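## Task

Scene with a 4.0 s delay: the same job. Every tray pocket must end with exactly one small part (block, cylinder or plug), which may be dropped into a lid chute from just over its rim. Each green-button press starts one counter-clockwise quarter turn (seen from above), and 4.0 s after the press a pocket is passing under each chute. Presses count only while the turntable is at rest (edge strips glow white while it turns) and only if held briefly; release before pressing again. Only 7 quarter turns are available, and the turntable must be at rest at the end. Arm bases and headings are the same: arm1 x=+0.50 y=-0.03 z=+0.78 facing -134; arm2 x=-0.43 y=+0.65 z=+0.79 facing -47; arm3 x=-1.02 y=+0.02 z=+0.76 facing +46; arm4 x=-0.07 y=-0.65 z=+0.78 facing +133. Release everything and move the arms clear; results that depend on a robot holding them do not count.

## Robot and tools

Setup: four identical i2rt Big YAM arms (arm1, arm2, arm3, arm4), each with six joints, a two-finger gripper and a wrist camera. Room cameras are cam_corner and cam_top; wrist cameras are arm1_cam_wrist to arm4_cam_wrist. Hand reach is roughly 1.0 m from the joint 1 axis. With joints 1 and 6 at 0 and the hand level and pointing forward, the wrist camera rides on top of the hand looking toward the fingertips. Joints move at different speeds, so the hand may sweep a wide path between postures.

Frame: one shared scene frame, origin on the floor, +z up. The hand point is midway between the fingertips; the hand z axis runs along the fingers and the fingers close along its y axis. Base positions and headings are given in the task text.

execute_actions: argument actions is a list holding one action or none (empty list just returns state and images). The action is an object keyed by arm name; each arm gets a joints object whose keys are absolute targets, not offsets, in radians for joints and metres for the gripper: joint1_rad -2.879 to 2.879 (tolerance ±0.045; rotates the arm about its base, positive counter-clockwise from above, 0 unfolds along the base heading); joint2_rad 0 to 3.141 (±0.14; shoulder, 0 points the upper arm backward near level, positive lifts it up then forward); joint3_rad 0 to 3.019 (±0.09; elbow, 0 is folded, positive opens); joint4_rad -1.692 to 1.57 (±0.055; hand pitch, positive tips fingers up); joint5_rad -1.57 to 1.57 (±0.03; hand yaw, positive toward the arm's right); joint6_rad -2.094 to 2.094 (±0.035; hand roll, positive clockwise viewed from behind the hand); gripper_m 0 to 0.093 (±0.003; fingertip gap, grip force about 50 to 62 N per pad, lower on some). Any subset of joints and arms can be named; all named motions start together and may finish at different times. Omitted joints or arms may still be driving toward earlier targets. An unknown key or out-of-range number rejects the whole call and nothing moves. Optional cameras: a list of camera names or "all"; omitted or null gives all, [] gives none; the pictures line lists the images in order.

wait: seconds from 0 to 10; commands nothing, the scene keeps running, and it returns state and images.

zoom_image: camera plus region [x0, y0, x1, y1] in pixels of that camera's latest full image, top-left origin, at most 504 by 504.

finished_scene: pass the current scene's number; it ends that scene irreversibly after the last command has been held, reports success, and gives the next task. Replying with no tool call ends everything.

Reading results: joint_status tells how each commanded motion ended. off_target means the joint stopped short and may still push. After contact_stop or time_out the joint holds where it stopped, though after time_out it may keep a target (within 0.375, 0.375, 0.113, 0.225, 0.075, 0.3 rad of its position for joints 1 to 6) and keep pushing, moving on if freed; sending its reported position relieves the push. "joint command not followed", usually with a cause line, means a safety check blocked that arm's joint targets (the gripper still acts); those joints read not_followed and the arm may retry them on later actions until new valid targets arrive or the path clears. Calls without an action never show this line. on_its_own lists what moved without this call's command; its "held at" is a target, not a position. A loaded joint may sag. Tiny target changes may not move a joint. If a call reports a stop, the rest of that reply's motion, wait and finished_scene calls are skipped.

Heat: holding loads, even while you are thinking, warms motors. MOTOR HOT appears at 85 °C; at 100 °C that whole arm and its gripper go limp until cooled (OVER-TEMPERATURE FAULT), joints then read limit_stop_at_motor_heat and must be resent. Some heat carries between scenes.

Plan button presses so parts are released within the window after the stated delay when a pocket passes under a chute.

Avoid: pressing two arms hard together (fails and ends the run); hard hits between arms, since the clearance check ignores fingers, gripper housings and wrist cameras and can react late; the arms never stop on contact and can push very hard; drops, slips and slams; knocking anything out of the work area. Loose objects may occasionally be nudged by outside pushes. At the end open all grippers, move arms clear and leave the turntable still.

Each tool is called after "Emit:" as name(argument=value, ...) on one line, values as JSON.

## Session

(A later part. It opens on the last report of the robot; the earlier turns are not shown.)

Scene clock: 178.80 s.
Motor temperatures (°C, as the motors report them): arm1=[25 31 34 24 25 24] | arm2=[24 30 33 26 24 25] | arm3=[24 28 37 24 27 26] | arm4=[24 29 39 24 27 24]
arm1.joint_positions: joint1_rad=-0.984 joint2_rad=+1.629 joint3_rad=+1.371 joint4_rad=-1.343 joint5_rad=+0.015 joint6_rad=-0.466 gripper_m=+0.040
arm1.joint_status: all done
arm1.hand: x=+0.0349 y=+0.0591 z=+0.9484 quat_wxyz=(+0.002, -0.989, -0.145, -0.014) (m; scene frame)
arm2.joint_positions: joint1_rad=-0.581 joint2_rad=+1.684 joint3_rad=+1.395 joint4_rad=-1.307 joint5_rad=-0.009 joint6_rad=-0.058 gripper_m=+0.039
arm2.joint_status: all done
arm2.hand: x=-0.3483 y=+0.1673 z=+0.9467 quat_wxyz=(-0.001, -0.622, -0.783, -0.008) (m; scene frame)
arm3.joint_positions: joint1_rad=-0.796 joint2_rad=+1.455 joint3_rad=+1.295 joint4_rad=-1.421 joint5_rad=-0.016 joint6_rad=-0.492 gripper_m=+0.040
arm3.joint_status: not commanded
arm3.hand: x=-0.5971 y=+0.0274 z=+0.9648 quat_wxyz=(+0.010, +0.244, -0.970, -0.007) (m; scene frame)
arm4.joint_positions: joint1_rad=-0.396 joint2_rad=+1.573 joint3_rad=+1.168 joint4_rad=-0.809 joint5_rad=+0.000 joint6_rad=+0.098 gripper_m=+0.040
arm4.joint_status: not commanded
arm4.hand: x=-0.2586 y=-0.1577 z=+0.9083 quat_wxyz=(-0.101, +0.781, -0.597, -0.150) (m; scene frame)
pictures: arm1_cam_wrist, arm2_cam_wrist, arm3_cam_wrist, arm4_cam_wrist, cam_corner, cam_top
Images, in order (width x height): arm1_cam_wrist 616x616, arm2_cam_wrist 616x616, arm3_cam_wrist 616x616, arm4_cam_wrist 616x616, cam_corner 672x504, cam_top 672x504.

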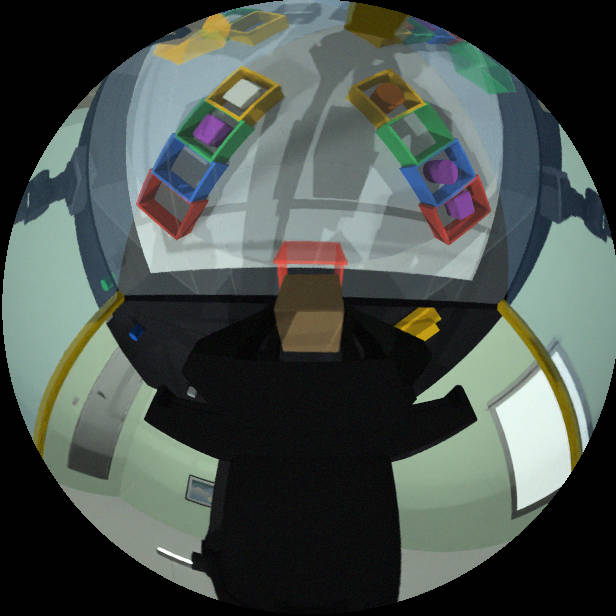

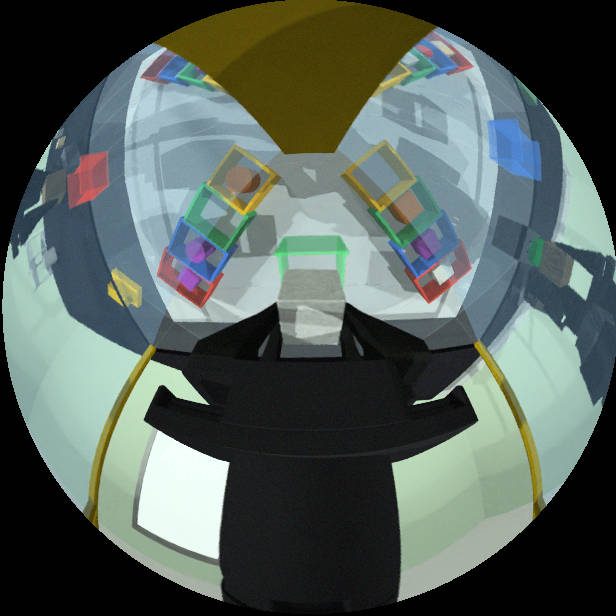

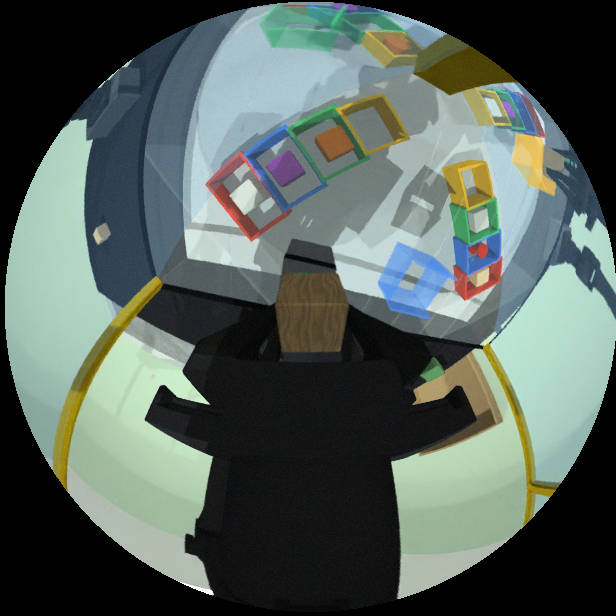

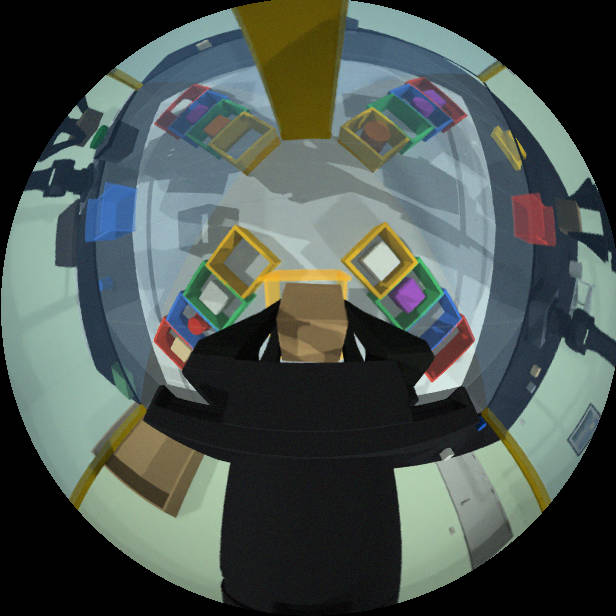

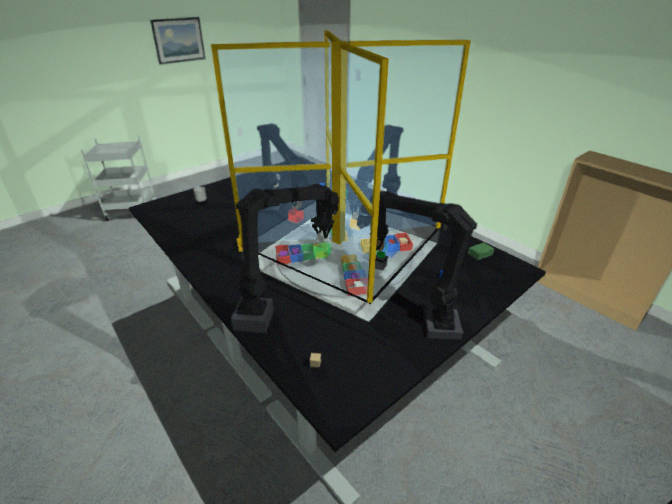

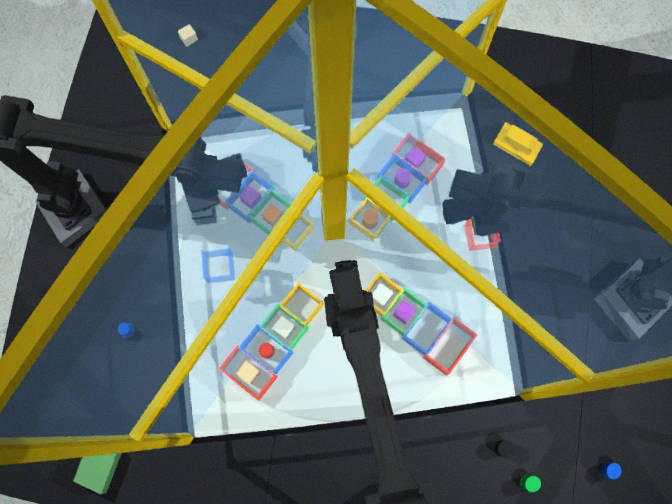

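Emit:
execute_actions(actions=[{"arm1":{"joints":{"joint2_rad":1.675}},"arm2":{"joints":{"joint2_rad":1.73}},"arm4":{"joints":{"joint2_rad":1.545,"joint1_rad":-0.38}},"arm3":{"joints":{"joint2_rad":1.54}}}], cameras=[])

Emit:
wait(seconds=3.15)

Emit:
execute_actions(actions=[{"arm1":{"joints":{"gripper_m":0.06}},"arm2":{"joints":{"gripper_m":0.06}},"arm4":{"joints":{"gripper_m":0.06}},"arm3":{"joints":{"joint2_rad":1.44}}}], cameras=[])

Emit:
execute_actions(actions=[{"arm1":{"joints":{"joint2_rad":0.8,"joint3_rad":0.95,"joint4_rad":-1.45}},"arm2":{"joints":{"joint2_rad":0.9,"joint3_rad":0.95,"joint4_rad":-1.45}},"arm4":{"joints":{"joint2_rad":0.85,"joint3_rad":1.0,"joint4_rad":-1.1}}}], cameras=[])

Emit:
execute_actions(actions=[{"arm4":{"joints":{"joint1_rad":-1.95,"joint3_rad":0.834,"joint4_rad":-1.4,"gripper_m":0.093}}}], cameras=[])

Emit:
execute_actions(actions=[{"arm4":{"joints":{"joint2_rad":1.475,"joint4_rad":-0.9}}}], cameras=["arm4_cam_wrist","cam_top"])

Scene clock: 194.43 s.
Motor temperatures (°C, as the motors report them): arm1=[25 31 36 24 25 24] | arm2=[24 30 35 26 24 25] | arm3=[24 28 37 24 27 26] | arm4=[24 29 39 24 27 24]
arm1.joint_positions: joint1_rad=-0.984 joint2_rad=+1.671 joint3_rad=+1.371 joint4_rad=-1.343 joint5_rad=+0.015 joint6_rad=-0.466 gripper_m=+0.040
arm1.joint_status: all done
arm1.hand: x=+0.0339 y=+0.0592 z=+0.9296 quat_wxyz=(-0.004, -0.989, -0.146, -0.034) (m; scene frame)
arm2.joint_positions: joint1_rad=-0.581 joint2_rad=+1.718 joint3_rad=+1.395 joint4_rad=-1.307 joint5_rad=-0.009 joint6_rad=-0.058 gripper_m=+0.039
arm2.joint_status: all done
arm2.hand: x=-0.3481 y=+0.1669 z=+0.9307 quat_wxyz=(+0.012, -0.622, -0.783, -0.019) (m; scene frame)
arm3.joint_positions: joint1_rad=-0.796 joint2_rad=+1.517 joint3_rad=+1.302 joint4_rad=-1.423 joint5_rad=-0.015 joint6_rad=-0.492 gripper_m=+0.040
arm3.joint_status: all done
arm3.hand: x=-0.5918 y=+0.0272 z=+0.9420 quat_wxyz=(+0.038, +0.243, -0.969, -0.014) (m; scene frame)
arm4.joint_positions: joint1_rad=-0.395 joint2_rad=+1.568 joint3_rad=+1.168 joint4_rad=-0.809 joint5_rad=+0.000 joint6_rad=+0.098 gripper_m=+0.040
arm4.joint_status: all done
arm4.hand: x=-0.2590 y=-0.1578 z=+0.9108 quat_wxyz=(-0.102, +0.781, -0.597, -0.152) (m; scene frame)
pictures: none
No camera images: the call's "cameras" was empty. Leave "cameras" out to get every camera's image.

Scene clock: 197.60 s.
Motor temperatures (°C, as the motors report them): arm1=[25 31 36 24 25 24] | arm2=[24 30 35 26 24 25] | arm3=[24 28 37 24 27 26] | arm4=[24 29 39 24 27 24]
arm1.joint_positions: joint1_rad=-0.984 joint2_rad=+1.671 joint3_rad=+1.371 joint4_rad=-1.343 joint5_rad=+0.015 joint6_rad=-0.466 gripper_m=+0.040
arm1.joint_status: all done
arm1.hand: x=+0.0339 y=+0.0592 z=+0.9296 quat_wxyz=(-0.004, -0.989, -0.146, -0.034) (m; scene frame)
arm2.joint_positions: joint1_rad=-0.581 joint2_rad=+1.718 joint3_rad=+1.395 joint4_rad=-1.307 joint5_rad=-0.009 joint6_rad=-0.058 gripper_m=+0.039
arm2.joint_status: all done
arm2.hand: x=-0.3481 y=+0.1669 z=+0.9307 quat_wxyz=(+0.012, -0.622, -0.783, -0.019) (m; scene frame)
arm3.joint_positions: joint1_rad=-0.796 joint2_rad=+1.517 joint3_rad=+1.302 joint4_rad=-1.423 joint5_rad=-0.015 joint6_rad=-0.492 gripper_m=+0.040
arm3.joint_status: all done
arm3.hand: x=-0.5918 y=+0.0272 z=+0.9420 quat_wxyz=(+0.038, +0.243, -0.969, -0.014) (m; scene frame)
arm4.joint_positions: joint1_rad=-0.395 joint2_rad=+1.568 joint3_rad=+1.168 joint4_rad=-0.809 joint5_rad=+0.000 joint6_rad=+0.098 gripper_m=+0.040
arm4.joint_status: all done
arm4.hand: x=-0.2590 y=-0.1578 z=+0.9108 quat_wxyz=(-0.102, +0.781, -0.597, -0.152) (m; scene frame)
wait: 3.17 s; at rest by 0.27 s
pictures: arm1_cam_wrist, arm2_cam_wrist, arm3_cam_wrist, arm4_cam_wrist, cam_corner, cam_top
Images, in order (width x height): arm1_cam_wrist 616x616, arm2_cam_wrist 616x616, arm3_cam_wrist 616x616, arm4_cam_wrist 616x616, cam_corner 672x504, cam_top 672x504.

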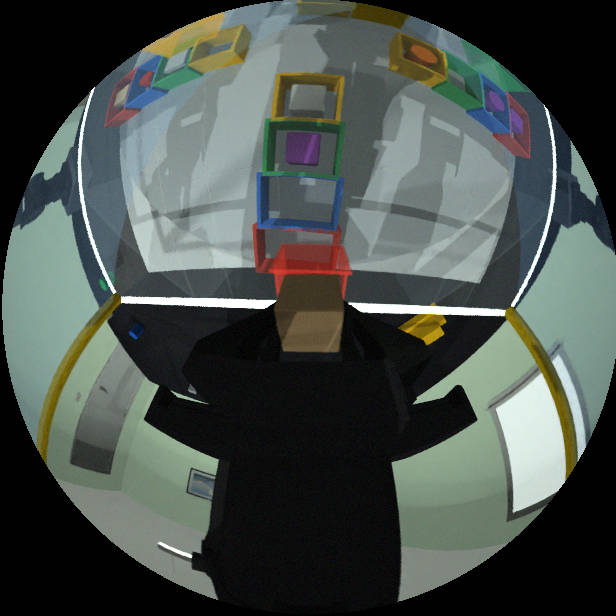

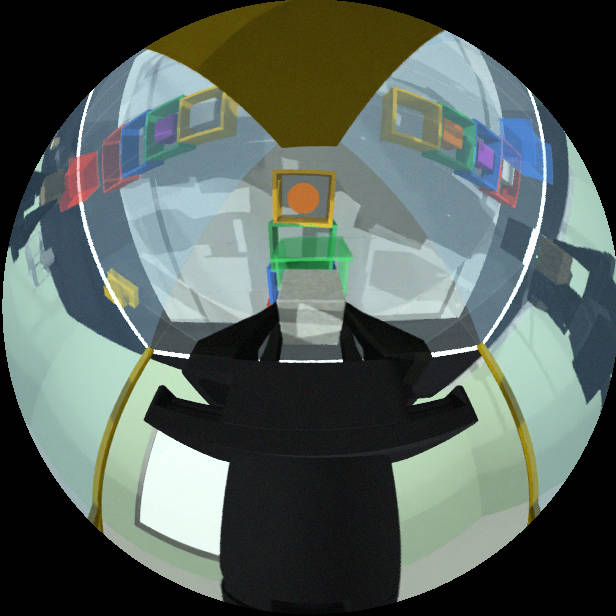

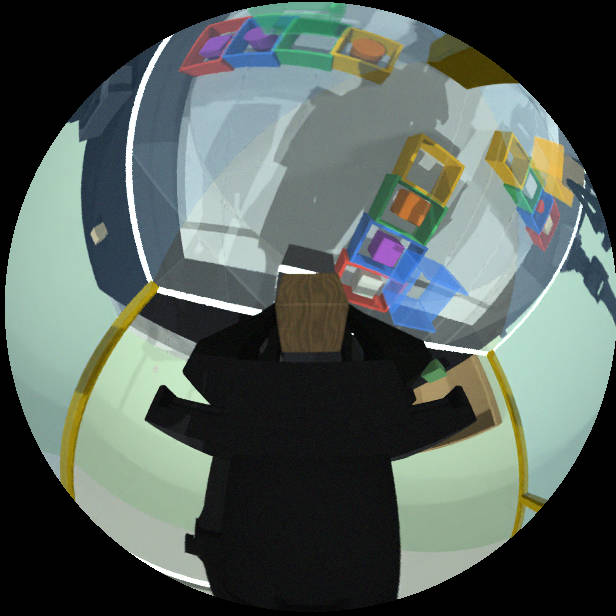

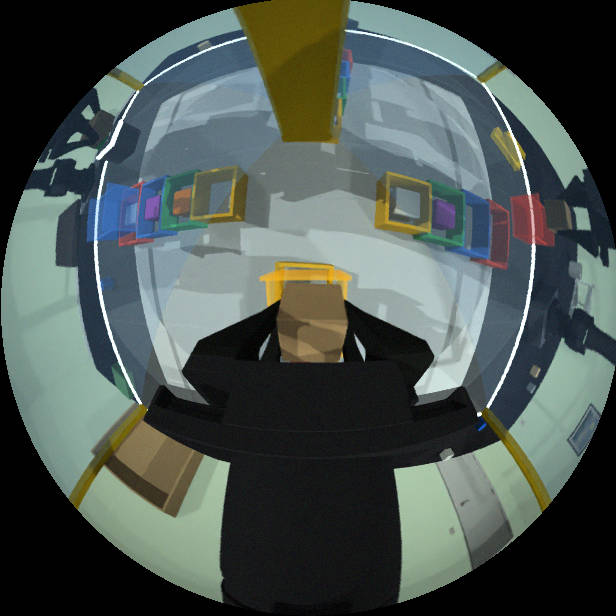

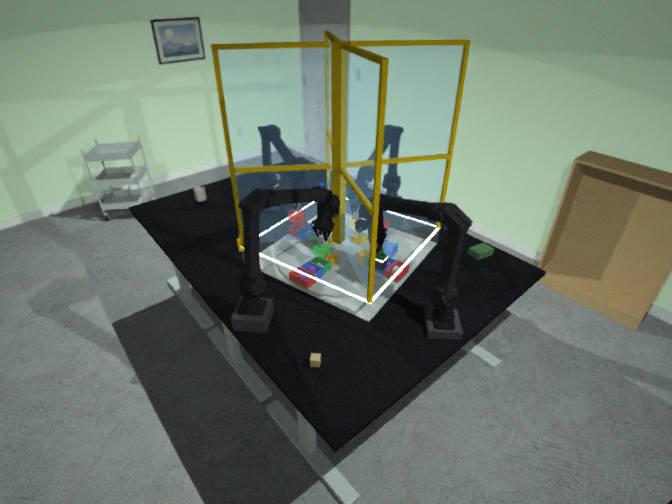

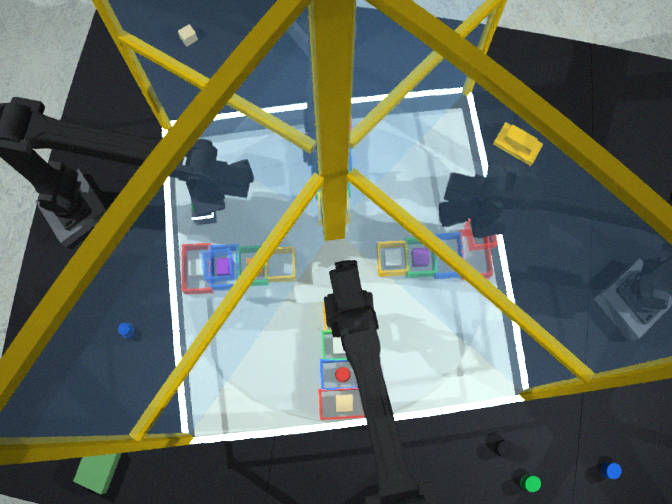

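Scene clock: 198.43 s.
Motor temperatures (°C, as the motors report them): arm1=[25 31 36 24 25 24] | arm2=[24 30 35 26 24 25] | arm3=[24 28 37 24 27 26] | arm4=[24 29 39 24 27 24]
arm1.joint_positions: joint1_rad=-0.984 joint2_rad=+1.671 joint3_rad=+1.371 joint4_rad=-1.343 joint5_rad=+0.015 joint6_rad=-0.466 gripper_m=+0.060
arm1.joint_status: all done
arm1.hand: x=+0.0339 y=+0.0592 z=+0.9296 quat_wxyz=(-0.004, -0.989, -0.146, -0.034) (m; scene frame)
arm2.joint_positions: joint1_rad=-0.581 joint2_rad=+1.718 joint3_rad=+1.395 joint4_rad=-1.307 joint5_rad=-0.009 joint6_rad=-0.058 gripper_m=+0.060
arm2.joint_status: all done
arm2.hand: x=-0.3481 y=+0.1669 z=+0.9307 quat_wxyz=(+0.012, -0.622, -0.783, -0.020) (m; scene frame)
arm3.joint_positions: joint1_rad=-0.796 joint2_rad=+1.453 joint3_rad=+1.302 joint4_rad=-1.423 joint5_rad=-0.015 joint6_rad=-0.492 gripper_m=+0.040
arm3.joint_status: all done
arm3.hand: x=-0.5958 y=+0.0273 z=+0.9678 quat_wxyz=(+0.007, +0.244, -0.970, -0.006) (m; scene frame)
arm4.joint_positions: joint1_rad=-0.395 joint2_rad=+1.566 joint3_rad=+1.168 joint4_rad=-0.809 joint5_rad=+0.000 joint6_rad=+0.098 gripper_m=+0.060
arm4.joint_status: all done
arm4.hand: x=-0.2590 y=-0.1578 z=+0.9118 quat_wxyz=(-0.103, +0.781, -0.597, -0.153) (m; scene frame)
pictures: none
No camera images: the call's "cameras" was empty. Leave "cameras" out to get every camera's image.

Scene clock: 200.00 s.
Motor temperatures (°C, as the motors report them): arm1=[25 30 36 24 25 24] | arm2=[24 30 35 26 24 25] | arm3=[24 28 37 24 27 26] | arm4=[24 29 39 24 27 24]
arm1.joint_positions: joint1_rad=-0.984 joint2_rad=+0.792 joint3_rad=+0.950 joint4_rad=-1.444 joint5_rad=+0.015 joint6_rad=-0.466 gripper_m=+0.060
arm1.joint_status: all done
arm1.hand: x=+0.2550 y=+0.0204 z=+1.0578 quat_wxyz=(+0.052, -0.979, -0.143, +0.135) (m; scene frame)
arm2.joint_positions: joint1_rad=-0.581 joint2_rad=+0.892 joint3_rad=+0.959 joint4_rad=-1.439 joint5_rad=-0.009 joint6_rad=-0.058 gripper_m=+0.060
arm2.joint_status: all done
arm2.hand: x=-0.3871 y=+0.3911 z=+1.0512 quat_wxyz=(-0.084, -0.618, -0.778, +0.066) (m; scene frame)
arm3.joint_positions: joint1_rad=-0.796 joint2_rad=+1.453 joint3_rad=+1.302 joint4_rad=-1.423 joint5_rad=-0.015 joint6_rad=-0.492 gripper_m=+0.040
arm3.joint_status: not commanded
arm3.hand: x=-0.5958 y=+0.0273 z=+0.9678 quat_wxyz=(+0.007, +0.244, -0.970, -0.006) (m; scene frame)
arm4.joint_positions: joint1_rad=-0.395 joint2_rad=+0.846 joint3_rad=+0.977 joint4_rad=-1.088 joint5_rad=+0.000 joint6_rad=+0.098 gripper_m=+0.060
arm4.joint_status: all done
arm4.hand: x=-0.1950 y=-0.3335 z=+1.0869 quat_wxyz=(-0.166, +0.757, -0.578, -0.256) (m; scene frame)
pictures: none
No camera images: the call's "cameras" was empty. Leave "cameras" out to get every camera's image.

Scene clock: 201.77 s.
Motor temperatures (°C, as the motors report them): arm1=[25 30 35 24 25 24] | arm2=[24 30 34 26 24 25] | arm3=[24 28 37 24 27 26] | arm4=[24 29 39 24 27 24]
arm1.joint_positions: joint1_rad=-0.984 joint2_rad=+0.792 joint3_rad=+0.950 joint4_rad=-1.444 joint5_rad=+0.015 joint6_rad=-0.466 gripper_m=+0.060
arm1.joint_status: not commanded
arm1.hand: x=+0.2550 y=+0.0204 z=+1.0578 quat_wxyz=(+0.052, -0.979, -0.143, +0.135) (m; scene frame)
arm2.joint_positions: joint1_rad=-0.581 joint2_rad=+0.892 joint3_rad=+0.959 joint4_rad=-1.439 joint5_rad=-0.009 joint6_rad=-0.058 gripper_m=+0.060
arm2.joint_status: not commanded
arm2.hand: x=-0.3871 y=+0.3911 z=+1.0512 quat_wxyz=(-0.084, -0.618, -0.778, +0.066) (m; scene frame)
arm3.joint_positions: joint1_rad=-0.796 joint2_rad=+1.453 joint3_rad=+1.302 joint4_rad=-1.423 joint5_rad=-0.015 joint6_rad=-0.492 gripper_m=+0.040
arm3.joint_status: not commanded
arm3.hand: x=-0.5958 y=+0.0273 z=+0.9678 quat_wxyz=(+0.007, +0.244, -0.970, -0.006) (m; scene frame)
arm4.joint_positions: joint1_rad=-1.940 joint2_rad=+0.853 joint3_rad=+0.811 joint4_rad=-1.387 joint5_rad=+0.000 joint6_rad=+0.100 gripper_m=+0.093
arm4.joint_status: all done
arm4.hand: x=+0.1490 y=-0.5620 z=+0.9808 quat_wxyz=(-0.075, +0.143, -0.987, -0.022) (m; scene frame)
pictures: none
No camera images: the call's "cameras" was empty. Leave "cameras" out to get every camera's image.

Scene clock: 203.07 s.
Motor temperatures (°C, as the motors report them): arm1=[25 30 35 24 25 24] | arm2=[24 30 34 26 24 25] | arm3=[24 28 37 24 27 26] | arm4=[24 29 39 24 27 24]
arm1.joint_positions: joint1_rad=-0.984 joint2_rad=+0.792 joint3_rad=+0.950 joint4_rad=-1.444 joint5_rad=+0.015 joint6_rad=-0.466 gripper_m=+0.060
arm1.joint_status: not commanded
arm1.hand: x=+0.2550 y=+0.0204 z=+1.0578 quat_wxyz=(+0.052, -0.979, -0.143, +0.135) (m; scene frame)
arm2.joint_positions: joint1_rad=-0.581 joint2_rad=+0.892 joint3_rad=+0.959 joint4_rad=-1.439 joint5_rad=-0.009 joint6_rad=-0.058 gripper_m=+0.060
arm2.joint_status: not commanded
arm2.hand: x=-0.3871 y=+0.3911 z=+1.0512 quat_wxyz=(-0.084, -0.618, -0.778, +0.066) (m; scene frame)
arm3.joint_positions: joint1_rad=-0.796 joint2_rad=+1.453 joint3_rad=+1.302 joint4_rad=-1.423 joint5_rad=-0.015 joint6_rad=-0.492 gripper_m=+0.040
arm3.joint_status: not commanded
arm3.hand: x=-0.5958 y=+0.0273 z=+0.9678 quat_wxyz=(+0.007, +0.244, -0.970, -0.006) (m; scene frame)
arm4.joint_positions: joint1_rad=-1.940 joint2_rad=+1.483 joint3_rad=+0.811 joint4_rad=-0.915 joint5_rad=+0.000 joint6_rad=+0.100 gripper_m=+0.093
arm4.joint_status: all done
arm4.hand: x=+0.2535 y=-0.5181 z=+0.8112 quat_wxyz=(+0.002, +0.143, -0.990, -0.003) (m; scene frame)
pictures: arm4_cam_wrist, cam_top
Images, in order (width x height): arm4_cam_wrist 616x616, cam_top 672x504.

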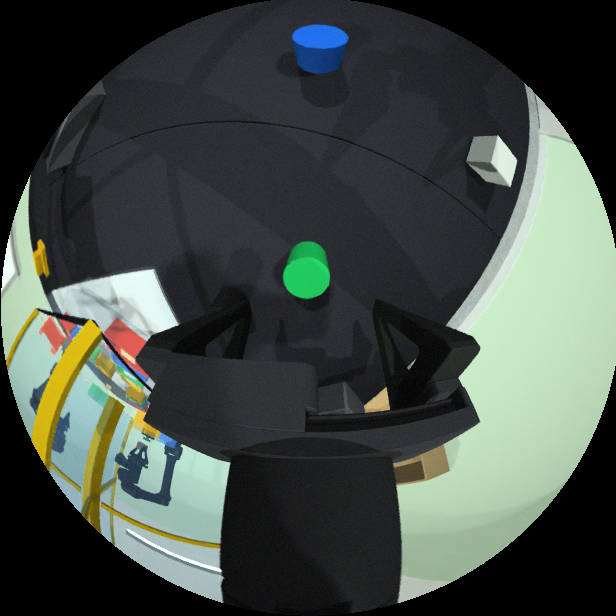

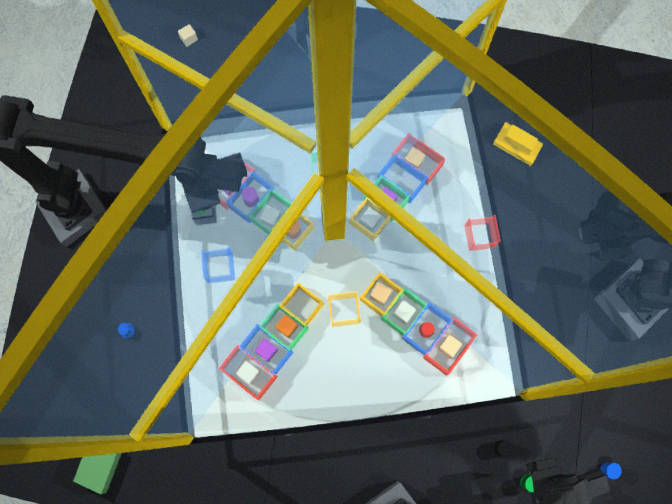

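Emit:
execute_actions(actions=[{"arm4":{"joints":{"joint2_rad":1.645,"joint4_rad":-0.76}},"arm3":{"joints":{"joint1_rad":-1.07,"joint3_rad":1.42,"joint4_rad":-1.34}}}], cameras=["arm4_cam_wrist"])

Emit:
execute_actions(actions=[{"arm4":{"joints":{"gripper_m":0.01}},"arm3":{"joints":{"joint2_rad":1.595}}}], cameras=["arm4_cam_wrist","arm3_cam_wrist"])

Scene clock: 215.70 s.
Motor temperatures (°C, as the motors report them): arm1=[25 30 35 24 25 24] | arm2=[24 30 34 26 24 25] | arm3=[24 28 37 24 27 26] | arm4=[24 29 38 24 27 24]
arm1.joint_positions: joint1_rad=-0.984 joint2_rad=+0.792 joint3_rad=+0.950 joint4_rad=-1.444 joint5_rad=+0.015 joint6_rad=-0.466 gripper_m=+0.060
arm1.joint_status: not commanded
arm1.hand: x=+0.2550 y=+0.0204 z=+1.0578 quat_wxyz=(+0.052, -0.979, -0.143, +0.135) (m; scene frame)
arm2.joint_positions: joint1_rad=-0.581 joint2_rad=+0.892 joint3_rad=+0.959 joint4_rad=-1.439 joint5_rad=-0.009 joint6_rad=-0.058 gripper_m=+0.060
arm2.joint_status: not commanded
arm2.hand: x=-0.3871 y=+0.3911 z=+1.0512 quat_wxyz=(-0.084, -0.618, -0.778, +0.066) (m; scene frame)
arm3.joint_positions: joint1_rad=-1.073 joint2_rad=+1.453 joint3_rad=+1.375 joint4_rad=-1.346 joint5_rad=-0.013 joint6_rad=-0.492 gripper_m=+0.040
arm3.joint_status: all done
arm3.hand: x=-0.5723 y=-0.0988 z=+0.9989 quat_wxyz=(-0.064, +0.108, -0.992, +0.024) (m; scene frame)
arm4.joint_positions: joint1_rad=-1.940 joint2_rad=+1.661 joint3_rad=+0.811 joint4_rad=-0.774 joint5_rad=+0.000 joint6_rad=+0.100 gripper_m=+0.093
arm4.joint_status: all done
arm4.hand: x=+0.2646 y=-0.5131 z=+0.7502 quat_wxyz=(+0.020, +0.143, -0.989, +0.002) (m; scene frame)
pictures: arm4_cam_wrist
Images, in order (width x height): arm4_cam_wrist 616x616.

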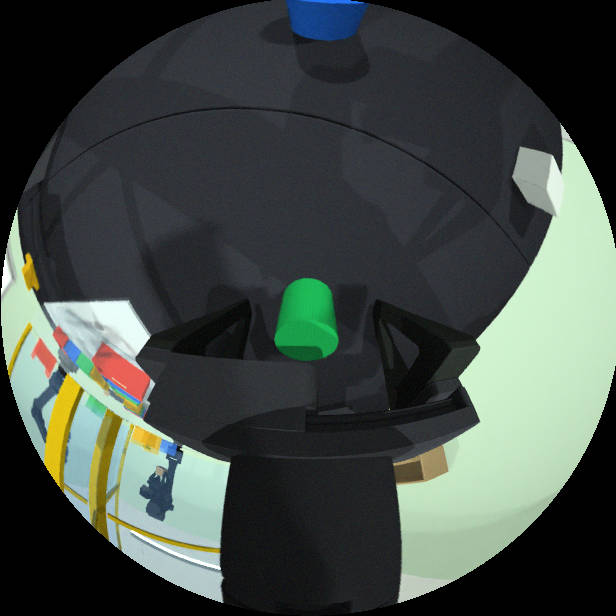

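Scene clock: 216.77 s.
Motor temperatures (°C, as the motors report them): arm1=[25 30 35 24 25 24] | arm2=[24 30 34 26 24 25] | arm3=[24 28 37 24 27 26] | arm4=[24 29 38 24 27 24]
arm1.joint_positions: joint1_rad=-0.984 joint2_rad=+0.792 joint3_rad=+0.950 joint4_rad=-1.444 joint5_rad=+0.015 joint6_rad=-0.466 gripper_m=+0.060
arm1.joint_status: not commanded
arm1.hand: x=+0.2550 y=+0.0204 z=+1.0578 quat_wxyz=(+0.052, -0.979, -0.143, +0.135) (m; scene frame)
arm2.joint_positions: joint1_rad=-0.581 joint2_rad=+0.892 joint3_rad=+0.959 joint4_rad=-1.439 joint5_rad=-0.009 joint6_rad=-0.058 gripper_m=+0.060
arm2.joint_status: not commanded
arm2.hand: x=-0.3871 y=+0.3911 z=+1.0512 quat_wxyz=(-0.084, -0.618, -0.778, +0.066) (m; scene frame)
arm3.joint_positions: joint1_rad=-1.073 joint2_rad=+1.607 joint3_rad=+1.376 joint4_rad=-1.346 joint5_rad=-0.013 joint6_rad=-0.492 gripper_m=+0.040
arm3.joint_status: all done
arm3.hand: x=-0.5617 y=-0.1025 z=+0.9303 quat_wxyz=(+0.007, +0.108, -0.994, -0.005) (m; scene frame)
arm4.joint_positions: joint1_rad=-1.940 joint2_rad=+1.661 joint3_rad=+0.811 joint4_rad=-0.774 joint5_rad=+0.000 joint6_rad=+0.100 gripper_m=+0.039
arm4.joint_status: gripper_m off_target (ended at +0.039, target +0.010)
arm4.hand: x=+0.2646 y=-0.5131 z=+0.7502 quat_wxyz=(+0.020, +0.143, -0.989, +0.002) (m; scene frame)
pictures: arm3_cam_wrist, arm4_cam_wrist
Images, in order (width x height): arm3_cam_wrist 616x616, arm4_cam_wrist 616x616.

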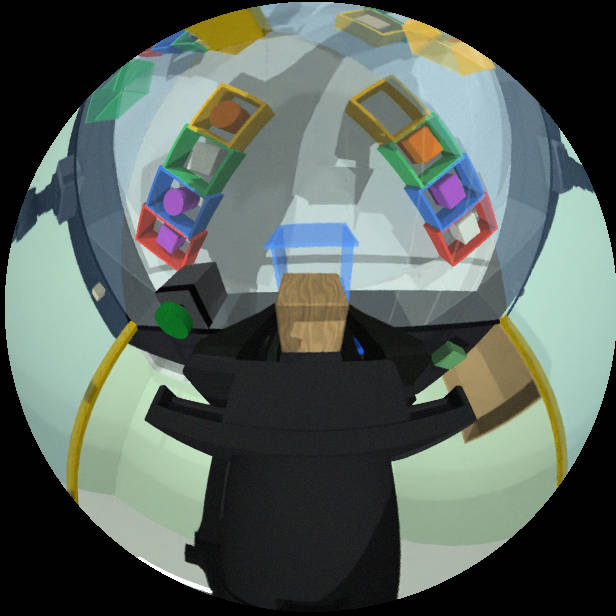

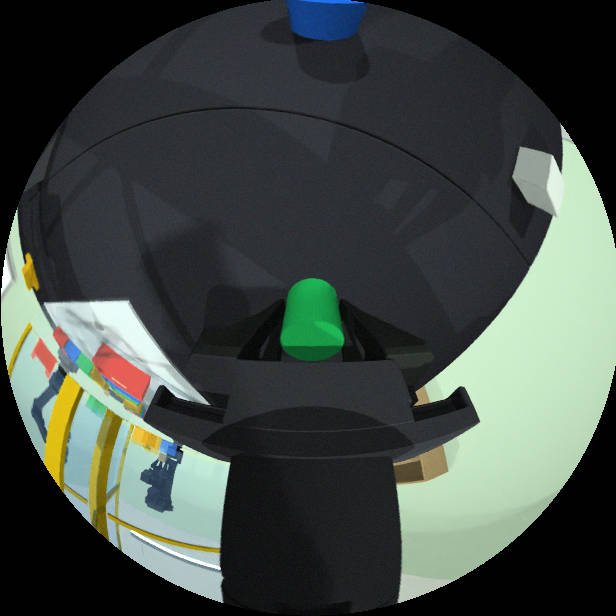

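Emit:
execute_actions(actions=[{"arm4":{"joints":{"joint2_rad":0.9,"joint3_rad":0.95,"joint4_rad":-1.35}},"arm3":{"joints":{"joint2_rad":1.4,"joint6_rad":-0.55}}}], cameras=[])

Emit:
execute_actions(actions=[{"arm4":{"joints":{"joint1_rad":-0.382}},"arm3":{"joints":{"joint1_rad":-0.8,"joint3_rad":1.3,"joint4_rad":-1.43}}}], cameras=[])

Emit:
execute_actions(actions=[{"arm4":{"joints":{"joint2_rad":1.47,"joint3_rad":1.2,"joint4_rad":-0.79}}}], cameras=["arm4_cam_wrist","arm3_cam_wrist"])

Scene clock: 230.40 s.
Motor temperatures (°C, as the motors report them): arm1=[25 29 35 24 25 24] | arm2=[24 29 33 26 24 25] | arm3=[24 28 38 24 27 26] | arm4=[24 29 37 24 27 24]
arm1.joint_positions: joint1_rad=-0.984 joint2_rad=+0.792 joint3_rad=+0.950 joint4_rad=-1.444 joint5_rad=+0.015 joint6_rad=-0.466 gripper_m=+0.060
arm1.joint_status: not commanded
arm1.hand: x=+0.2550 y=+0.0204 z=+1.0578 quat_wxyz=(+0.052, -0.979, -0.143, +0.135) (m; scene frame)
arm2.joint_positions: joint1_rad=-0.581 joint2_rad=+0.892 joint3_rad=+0.959 joint4_rad=-1.439 joint5_rad=-0.009 joint6_rad=-0.058 gripper_m=+0.060
arm2.joint_status: not commanded
arm2.hand: x=-0.3871 y=+0.3911 z=+1.0512 quat_wxyz=(-0.084, -0.618, -0.778, +0.066) (m; scene frame)
arm3.joint_positions: joint1_rad=-1.073 joint2_rad=+1.384 joint3_rad=+1.379 joint4_rad=-1.346 joint5_rad=-0.013 joint6_rad=-0.541 gripper_m=+0.040
arm3.joint_status: all done
arm3.hand: x=-0.5792 y=-0.0965 z=+1.0307 quat_wxyz=(-0.096, +0.133, -0.986, +0.040) (m; scene frame)
arm4.joint_positions: joint1_rad=-1.940 joint2_rad=+0.896 joint3_rad=+0.914 joint4_rad=-1.339 joint5_rad=+0.000 joint6_rad=+0.100 gripper_m=+0.039
arm4.joint_status: all done
arm4.hand: x=+0.1865 y=-0.5470 z=+1.0175 quat_wxyz=(-0.127, +0.141, -0.981, -0.035) (m; scene frame)
pictures: none
No camera images: the call's "cameras" was empty. Leave "cameras" out to get every camera's image.

Scene clock: 232.17 s.
Motor temperatures (°C, as the motors report them): arm1=[25 29 35 24 25 24] | arm2=[24 29 33 26 24 25] | arm3=[24 28 38 24 27 26] | arm4=[24 29 37 24 27 24]
arm1.joint_positions: joint1_rad=-0.984 joint2_rad=+0.792 joint3_rad=+0.950 joint4_rad=-1.444 joint5_rad=+0.015 joint6_rad=-0.466 gripper_m=+0.060
arm1.joint_status: not commanded
arm1.hand: x=+0.2550 y=+0.0204 z=+1.0578 quat_wxyz=(+0.052, -0.979, -0.143, +0.135) (m; scene frame)
arm2.joint_positions: joint1_rad=-0.581 joint2_rad=+0.892 joint3_rad=+0.959 joint4_rad=-1.439 joint5_rad=-0.009 joint6_rad=-0.058 gripper_m=+0.060
arm2.joint_status: not commanded
arm2.hand: x=-0.3871 y=+0.3911 z=+1.0512 quat_wxyz=(-0.084, -0.618, -0.778, +0.066) (m; scene frame)
arm3.joint_positions: joint1_rad=-0.796 joint2_rad=+1.392 joint3_rad=+1.301 joint4_rad=-1.422 joint5_rad=-0.016 joint6_rad=-0.542 gripper_m=+0.040
arm3.joint_status: all done
arm3.hand: x=-0.6012 y=+0.0279 z=+0.9917 quat_wxyz=(-0.022, +0.268, -0.963, +0.002) (m; scene frame)
arm4.joint_positions: joint1_rad=-0.391 joint2_rad=+0.898 joint3_rad=+0.914 joint4_rad=-1.339 joint5_rad=-0.001 joint6_rad=+0.100 gripper_m=+0.039
arm4.joint_status: all done
arm4.hand: x=-0.1740 y=-0.3898 z=+1.0151 quat_wxyz=(-0.072, +0.788, -0.602, -0.105) (m; scene frame)
pictures: none
No camera images: the call's "cameras" was empty. Leave "cameras" out to get every camera's image.

Scene clock: 233.63 s.
Motor temperatures (°C, as the motors report them): arm1=[25 29 35 24 25 24] | arm2=[24 29 33 26 24 25] | arm3=[24 28 38 24 27 26] | arm4=[24 29 38 24 27 24]
arm1.joint_positions: joint1_rad=-0.984 joint2_rad=+0.792 joint3_rad=+0.950 joint4_rad=-1.444 joint5_rad=+0.015 joint6_rad=-0.466 gripper_m=+0.060
arm1.joint_status: not commanded
arm1.hand: x=+0.2550 y=+0.0204 z=+1.0578 quat_wxyz=(+0.052, -0.979, -0.143, +0.135) (m; scene frame)
arm2.joint_positions: joint1_rad=-0.581 joint2_rad=+0.892 joint3_rad=+0.959 joint4_rad=-1.439 joint5_rad=-0.009 joint6_rad=-0.058 gripper_m=+0.060
arm2.joint_status: not commanded
arm2.hand: x=-0.3871 y=+0.3911 z=+1.0512 quat_wxyz=(-0.084, -0.618, -0.778, +0.066) (m; scene frame)
arm3.joint_positions: joint1_rad=-0.796 joint2_rad=+1.392 joint3_rad=+1.301 joint4_rad=-1.422 joint5_rad=-0.016 joint6_rad=-0.542 gripper_m=+0.040
arm3.joint_status: not commanded
arm3.hand: x=-0.6012 y=+0.0279 z=+0.9917 quat_wxyz=(-0.022, +0.268, -0.963, +0.002) (m; scene frame)
arm4.joint_positions: joint1_rad=-0.391 joint2_rad=+1.487 joint3_rad=+1.172 joint4_rad=-0.811 joint5_rad=-0.001 joint6_rad=+0.100 gripper_m=+0.039
arm4.joint_status: all done
arm4.hand: x=-0.2610 y=-0.1597 z=+0.9533 quat_wxyz=(-0.123, +0.775, -0.591, -0.188) (m; scene frame)
pictures: arm3_cam_wrist, arm4_cam_wrist
Images, in order (width x height): arm3_cam_wrist 616x616, arm4_cam_wrist 616x616.

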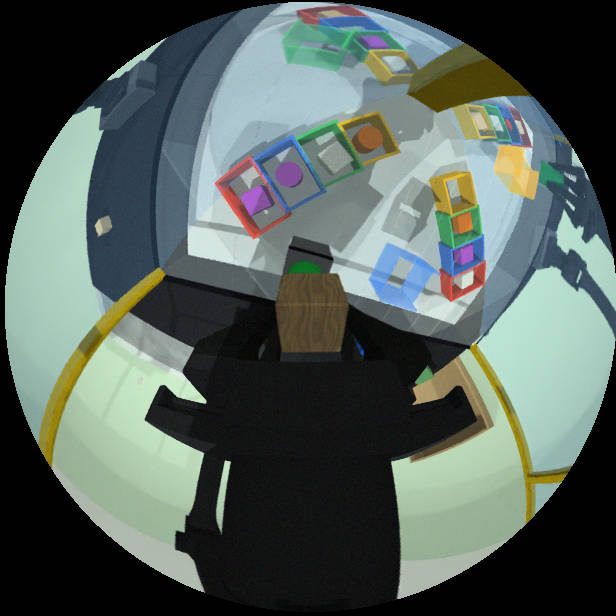

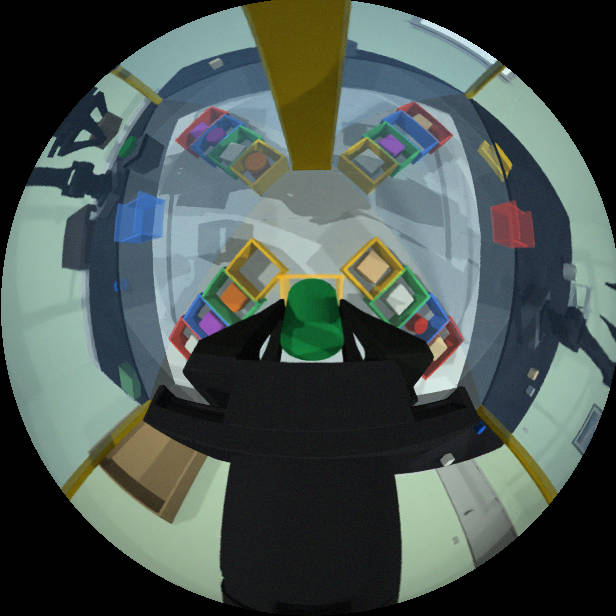

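Emit:
execute_actions(actions=[{"arm4":{"joints":{"joint2_rad":1.555}},"arm3":{"joints":{"joint2_rad":1.54}}}], cameras=[])

Emit:
execute_actions(actions=[{"arm3":{"joints":{"joint1_rad":-1.057,"joint2_rad":1.595,"joint3_rad":1.42,"joint4_rad":-1.29}}}], cameras=[])

Emit:
wait(seconds=2.0)

Emit:
execute_actions(actions=[{"arm4":{"joints":{"gripper_m":0.06}},"arm3":{"joints":{"joint2_rad":1.4}}}], cameras=[])

Emit:
execute_actions(actions=[{"arm4":{"joints":{"joint2_rad":0.85,"joint3_rad":1.0,"joint4_rad":-1.1}},"arm3":{"joints":{"joint1_rad":-0.8,"joint3_rad":1.3,"joint4_rad":-1.43}}}], cameras=["cam_top"])

Scene clock: 245.63 s.
Motor temperatures (°C, as the motors report them): arm1=[25 29 35 24 25 24] | arm2=[24 29 33 26 24 25] | arm3=[24 28 37 24 27 26] | arm4=[24 29 39 24 27 24]
arm1.joint_positions: joint1_rad=-0.984 joint2_rad=+0.792 joint3_rad=+0.950 joint4_rad=-1.444 joint5_rad=+0.015 joint6_rad=-0.466 gripper_m=+0.060
arm1.joint_status: not commanded
arm1.hand: x=+0.2550 y=+0.0204 z=+1.0578 quat_wxyz=(+0.052, -0.979, -0.143, +0.135) (m; scene frame)
arm2.joint_positions: joint1_rad=-0.581 joint2_rad=+0.892 joint3_rad=+0.959 joint4_rad=-1.439 joint5_rad=-0.009 joint6_rad=-0.058 gripper_m=+0.060
arm2.joint_status: not commanded
arm2.hand: x=-0.3871 y=+0.3911 z=+1.0512 quat_wxyz=(-0.084, -0.618, -0.778, +0.066) (m; scene frame)
arm3.joint_positions: joint1_rad=-0.796 joint2_rad=+1.526 joint3_rad=+1.307 joint4_rad=-1.428 joint5_rad=-0.016 joint6_rad=-0.542 gripper_m=+0.040
arm3.joint_status: all done
arm3.hand: x=-0.5909 y=+0.0275 z=+0.9404 quat_wxyz=(+0.042, +0.268, -0.963, -0.016) (m; scene frame)
arm4.joint_positions: joint1_rad=-0.391 joint2_rad=+1.555 joint3_rad=+1.172 joint4_rad=-0.806 joint5_rad=-0.001 joint6_rad=+0.100 gripper_m=+0.039
arm4.joint_status: all done
arm4.hand: x=-0.2616 y=-0.1566 z=+0.9193 quat_wxyz=(-0.107, +0.780, -0.595, -0.161) (m; scene frame)
pictures: none
No camera images: the call's "cameras" was empty. Leave "cameras" out to get every camera's image.

Scene clock: 246.87 s.
Motor temperatures (°C, as the motors report them): arm1=[25 29 35 24 25 24] | arm2=[24 29 33 26 24 25] | arm3=[24 28 37 24 27 26] | arm4=[24 29 39 24 27 24]
arm1.joint_positions: joint1_rad=-0.984 joint2_rad=+0.792 joint3_rad=+0.950 joint4_rad=-1.444 joint5_rad=+0.015 joint6_rad=-0.466 gripper_m=+0.060
arm1.joint_status: not commanded
arm1.hand: x=+0.2550 y=+0.0204 z=+1.0578 quat_wxyz=(+0.052, -0.979, -0.143, +0.135) (m; scene frame)
arm2.joint_positions: joint1_rad=-0.581 joint2_rad=+0.892 joint3_rad=+0.959 joint4_rad=-1.439 joint5_rad=-0.009 joint6_rad=-0.058 gripper_m=+0.060
arm2.joint_status: not commanded
arm2.hand: x=-0.3871 y=+0.3911 z=+1.0512 quat_wxyz=(-0.084, -0.618, -0.778, +0.066) (m; scene frame)
arm3.joint_positions: joint1_rad=-1.057 joint2_rad=+1.584 joint3_rad=+1.370 joint4_rad=-1.297 joint5_rad=-0.013 joint6_rad=-0.542 gripper_m=+0.040
arm3.joint_status: all done
arm3.hand: x=-0.5507 y=-0.0975 z=+0.9387 quat_wxyz=(-0.023, +0.141, -0.990, +0.008) (m; scene frame)
arm4.joint_positions: joint1_rad=-0.391 joint2_rad=+1.555 joint3_rad=+1.172 joint4_rad=-0.806 joint5_rad=-0.001 joint6_rad=+0.100 gripper_m=+0.039
arm4.joint_status: not commanded
arm4.hand: x=-0.2616 y=-0.1566 z=+0.9193 quat_wxyz=(-0.107, +0.780, -0.595, -0.161) (m; scene frame)
pictures: none
No camera images: the call's "cameras" was empty. Leave "cameras" out to get every camera's image.

Scene clock: 248.87 s.
Motor temperatures (°C, as the motors report them): arm1=[25 29 35 24 25 24] | arm2=[24 29 33 26 24 25] | arm3=[24 28 37 24 27 26] | arm4=[24 29 39 24 27 24]
arm1.joint_positions: joint1_rad=-0.984 joint2_rad=+0.792 joint3_rad=+0.950 joint4_rad=-1.444 joint5_rad=+0.015 joint6_rad=-0.466 gripper_m=+0.060
arm1.joint_status: not commanded
arm1.hand: x=+0.2550 y=+0.0204 z=+1.0578 quat_wxyz=(+0.052, -0.979, -0.143, +0.135) (m; scene frame)
arm2.joint_positions: joint1_rad=-0.581 joint2_rad=+0.892 joint3_rad=+0.959 joint4_rad=-1.439 joint5_rad=-0.009 joint6_rad=-0.058 gripper_m=+0.060
arm2.joint_status: not commanded
arm2.hand: x=-0.3871 y=+0.3911 z=+1.0512 quat_wxyz=(-0.084, -0.618, -0.778, +0.066) (m; scene frame)
arm3.joint_positions: joint1_rad=-1.057 joint2_rad=+1.584 joint3_rad=+1.370 joint4_rad=-1.297 joint5_rad=-0.013 joint6_rad=-0.542 gripper_m=+0.040
arm3.joint_status: all done
arm3.hand: x=-0.5507 y=-0.0975 z=+0.9387 quat_wxyz=(-0.023, +0.141, -0.990, +0.008) (m; scene frame)
arm4.joint_positions: joint1_rad=-0.391 joint2_rad=+1.555 joint3_rad=+1.172 joint4_rad=-0.806 joint5_rad=-0.001 joint6_rad=+0.100 gripper_m=+0.039
arm4.joint_status: not commanded
arm4.hand: x=-0.2616 y=-0.1566 z=+0.9193 quat_wxyz=(-0.107, +0.780, -0.595, -0.161) (m; scene frame)
wait: 2.00 s; at rest by 0.27 s
pictures: arm1_cam_wrist, arm2_cam_wrist, arm3_cam_wrist, arm4_cam_wrist, cam_corner, cam_top
Images, in order (width x height): arm1_cam_wrist 616x616, arm2_cam_wrist 616x616, arm3_cam_wrist 616x616, arm4_cam_wrist 616x616, cam_corner 672x504, cam_top 672x504.

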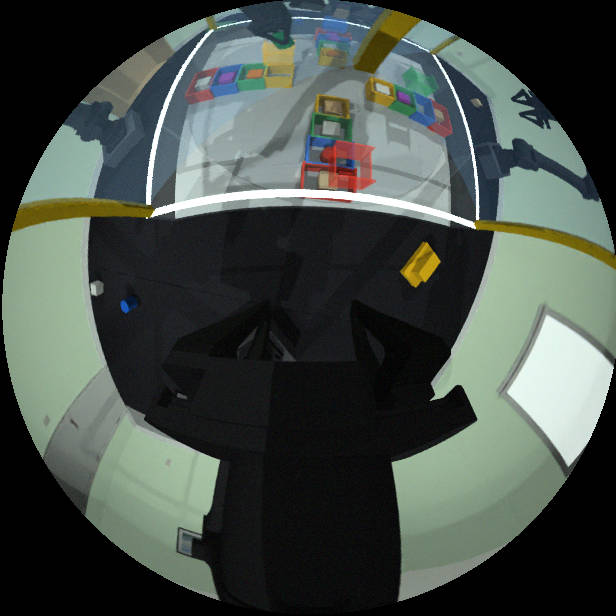

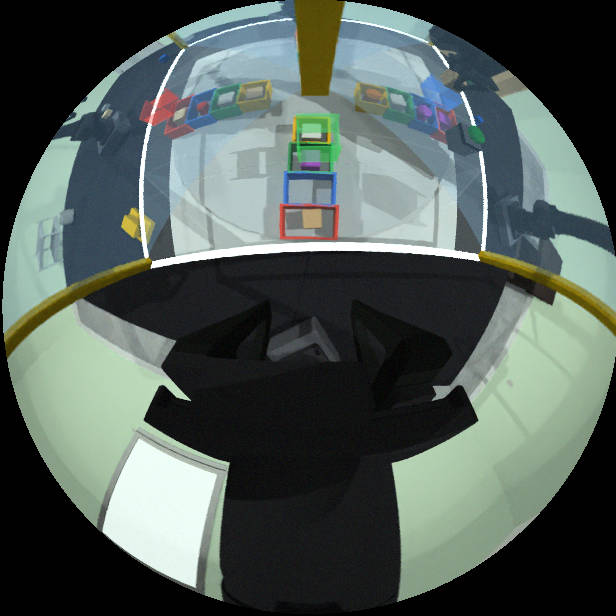

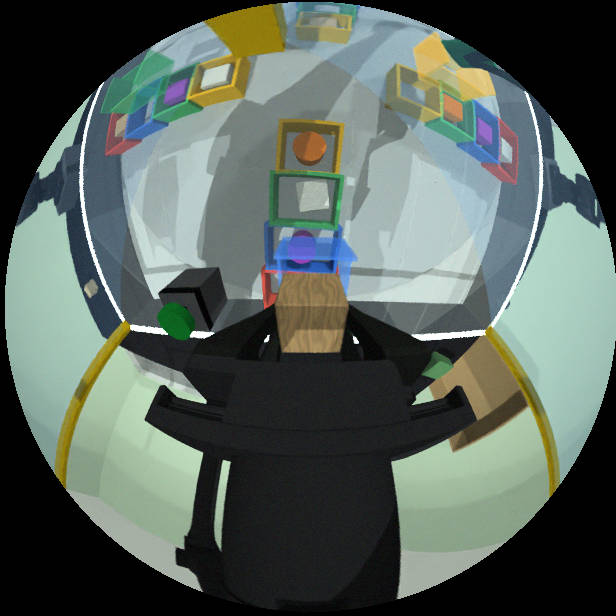

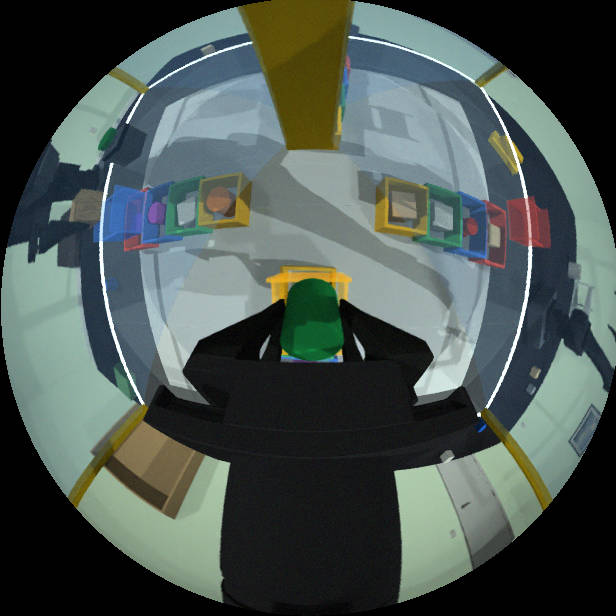

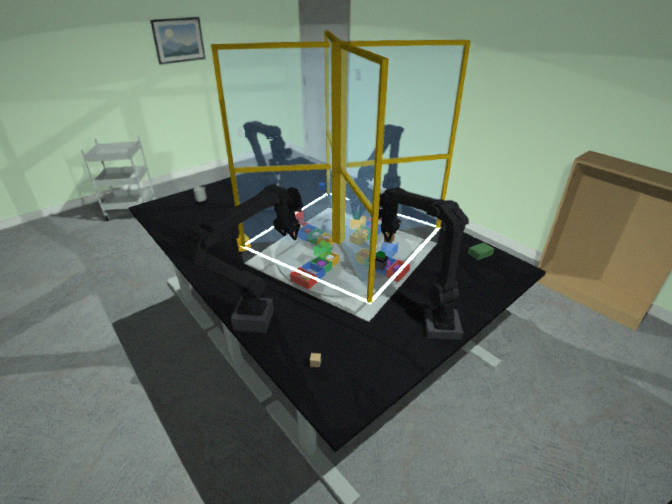

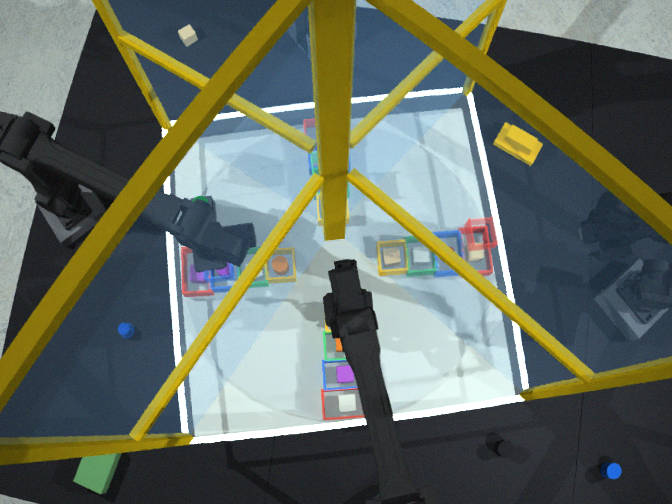

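Scene clock: 249.97 s.
Motor temperatures (°C, as the motors report them): arm1=[25 29 35 24 25 24] | arm2=[24 29 33 26 24 25] | arm3=[24 28 37 24 27 26] | arm4=[24 29 39 24 27 24]
arm1.joint_positions: joint1_rad=-0.984 joint2_rad=+0.792 joint3_rad=+0.950 joint4_rad=-1.444 joint5_rad=+0.015 joint6_rad=-0.466 gripper_m=+0.060
arm1.joint_status: not commanded
arm1.hand: x=+0.2550 y=+0.0204 z=+1.0578 quat_wxyz=(+0.052, -0.979, -0.143, +0.135) (m; scene frame)
arm2.joint_positions: joint1_rad=-0.581 joint2_rad=+0.892 joint3_rad=+0.959 joint4_rad=-1.439 joint5_rad=-0.009 joint6_rad=-0.058 gripper_m=+0.060
arm2.joint_status: not commanded
arm2.hand: x=-0.3871 y=+0.3911 z=+1.0512 quat_wxyz=(-0.084, -0.618, -0.778, +0.066) (m; scene frame)
arm3.joint_positions: joint1_rad=-1.057 joint2_rad=+1.386 joint3_rad=+1.378 joint4_rad=-1.297 joint5_rad=-0.013 joint6_rad=-0.542 gripper_m=+0.040
arm3.joint_status: all done
arm3.hand: x=-0.5661 y=-0.0924 z=+1.0322 quat_wxyz=(-0.118, +0.141, -0.982, +0.048) (m; scene frame)
arm4.joint_positions: joint1_rad=-0.391 joint2_rad=+1.555 joint3_rad=+1.172 joint4_rad=-0.806 joint5_rad=-0.001 joint6_rad=+0.100 gripper_m=+0.060
arm4.joint_status: all done
arm4.hand: x=-0.2616 y=-0.1566 z=+0.9193 quat_wxyz=(-0.107, +0.780, -0.595, -0.161) (m; scene frame)
pictures: none
No camera images: the call's "cameras" was empty. Leave "cameras" out to get every camera's image.

Scene clock: 251.47 s.
Motor temperatures (°C, as the motors report them): arm1=[25 29 35 24 25 24] | arm2=[24 29 33 26 24 25] | arm3=[24 28 37 24 27 26] | arm4=[24 29 39 24 27 24]
arm1.joint_positions: joint1_rad=-0.984 joint2_rad=+0.792 joint3_rad=+0.950 joint4_rad=-1.444 joint5_rad=+0.015 joint6_rad=-0.466 gripper_m=+0.060
arm1.joint_status: not commanded
arm1.hand: x=+0.2550 y=+0.0204 z=+1.0578 quat_wxyz=(+0.052, -0.979, -0.143, +0.135) (m; scene frame)
arm2.joint_positions: joint1_rad=-0.581 joint2_rad=+0.892 joint3_rad=+0.959 joint4_rad=-1.439 joint5_rad=-0.009 joint6_rad=-0.058 gripper_m=+0.060
arm2.joint_status: not commanded
arm2.hand: x=-0.3871 y=+0.3911 z=+1.0512 quat_wxyz=(-0.084, -0.618, -0.778, +0.066) (m; scene frame)
arm3.joint_positions: joint1_rad=-0.796 joint2_rad=+1.392 joint3_rad=+1.300 joint4_rad=-1.422 joint5_rad=-0.016 joint6_rad=-0.542 gripper_m=+0.040
arm3.joint_status: all done
arm3.hand: x=-0.6013 y=+0.0279 z=+0.9915 quat_wxyz=(-0.022, +0.269, -0.963, +0.002) (m; scene frame)
arm4.joint_positions: joint1_rad=-0.391 joint2_rad=+0.845 joint3_rad=+0.975 joint4_rad=-1.088 joint5_rad=-0.001 joint6_rad=+0.100 gripper_m=+0.060
arm4.joint_status: all done
arm4.hand: x=-0.1961 y=-0.3343 z=+1.0860 quat_wxyz=(-0.165, +0.758, -0.577, -0.256) (m; scene frame)
pictures: cam_top
Images, in order (width x height): cam_top 672x504.

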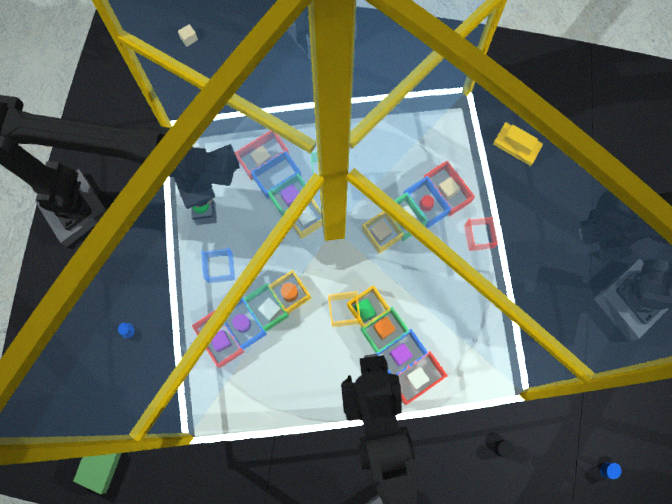

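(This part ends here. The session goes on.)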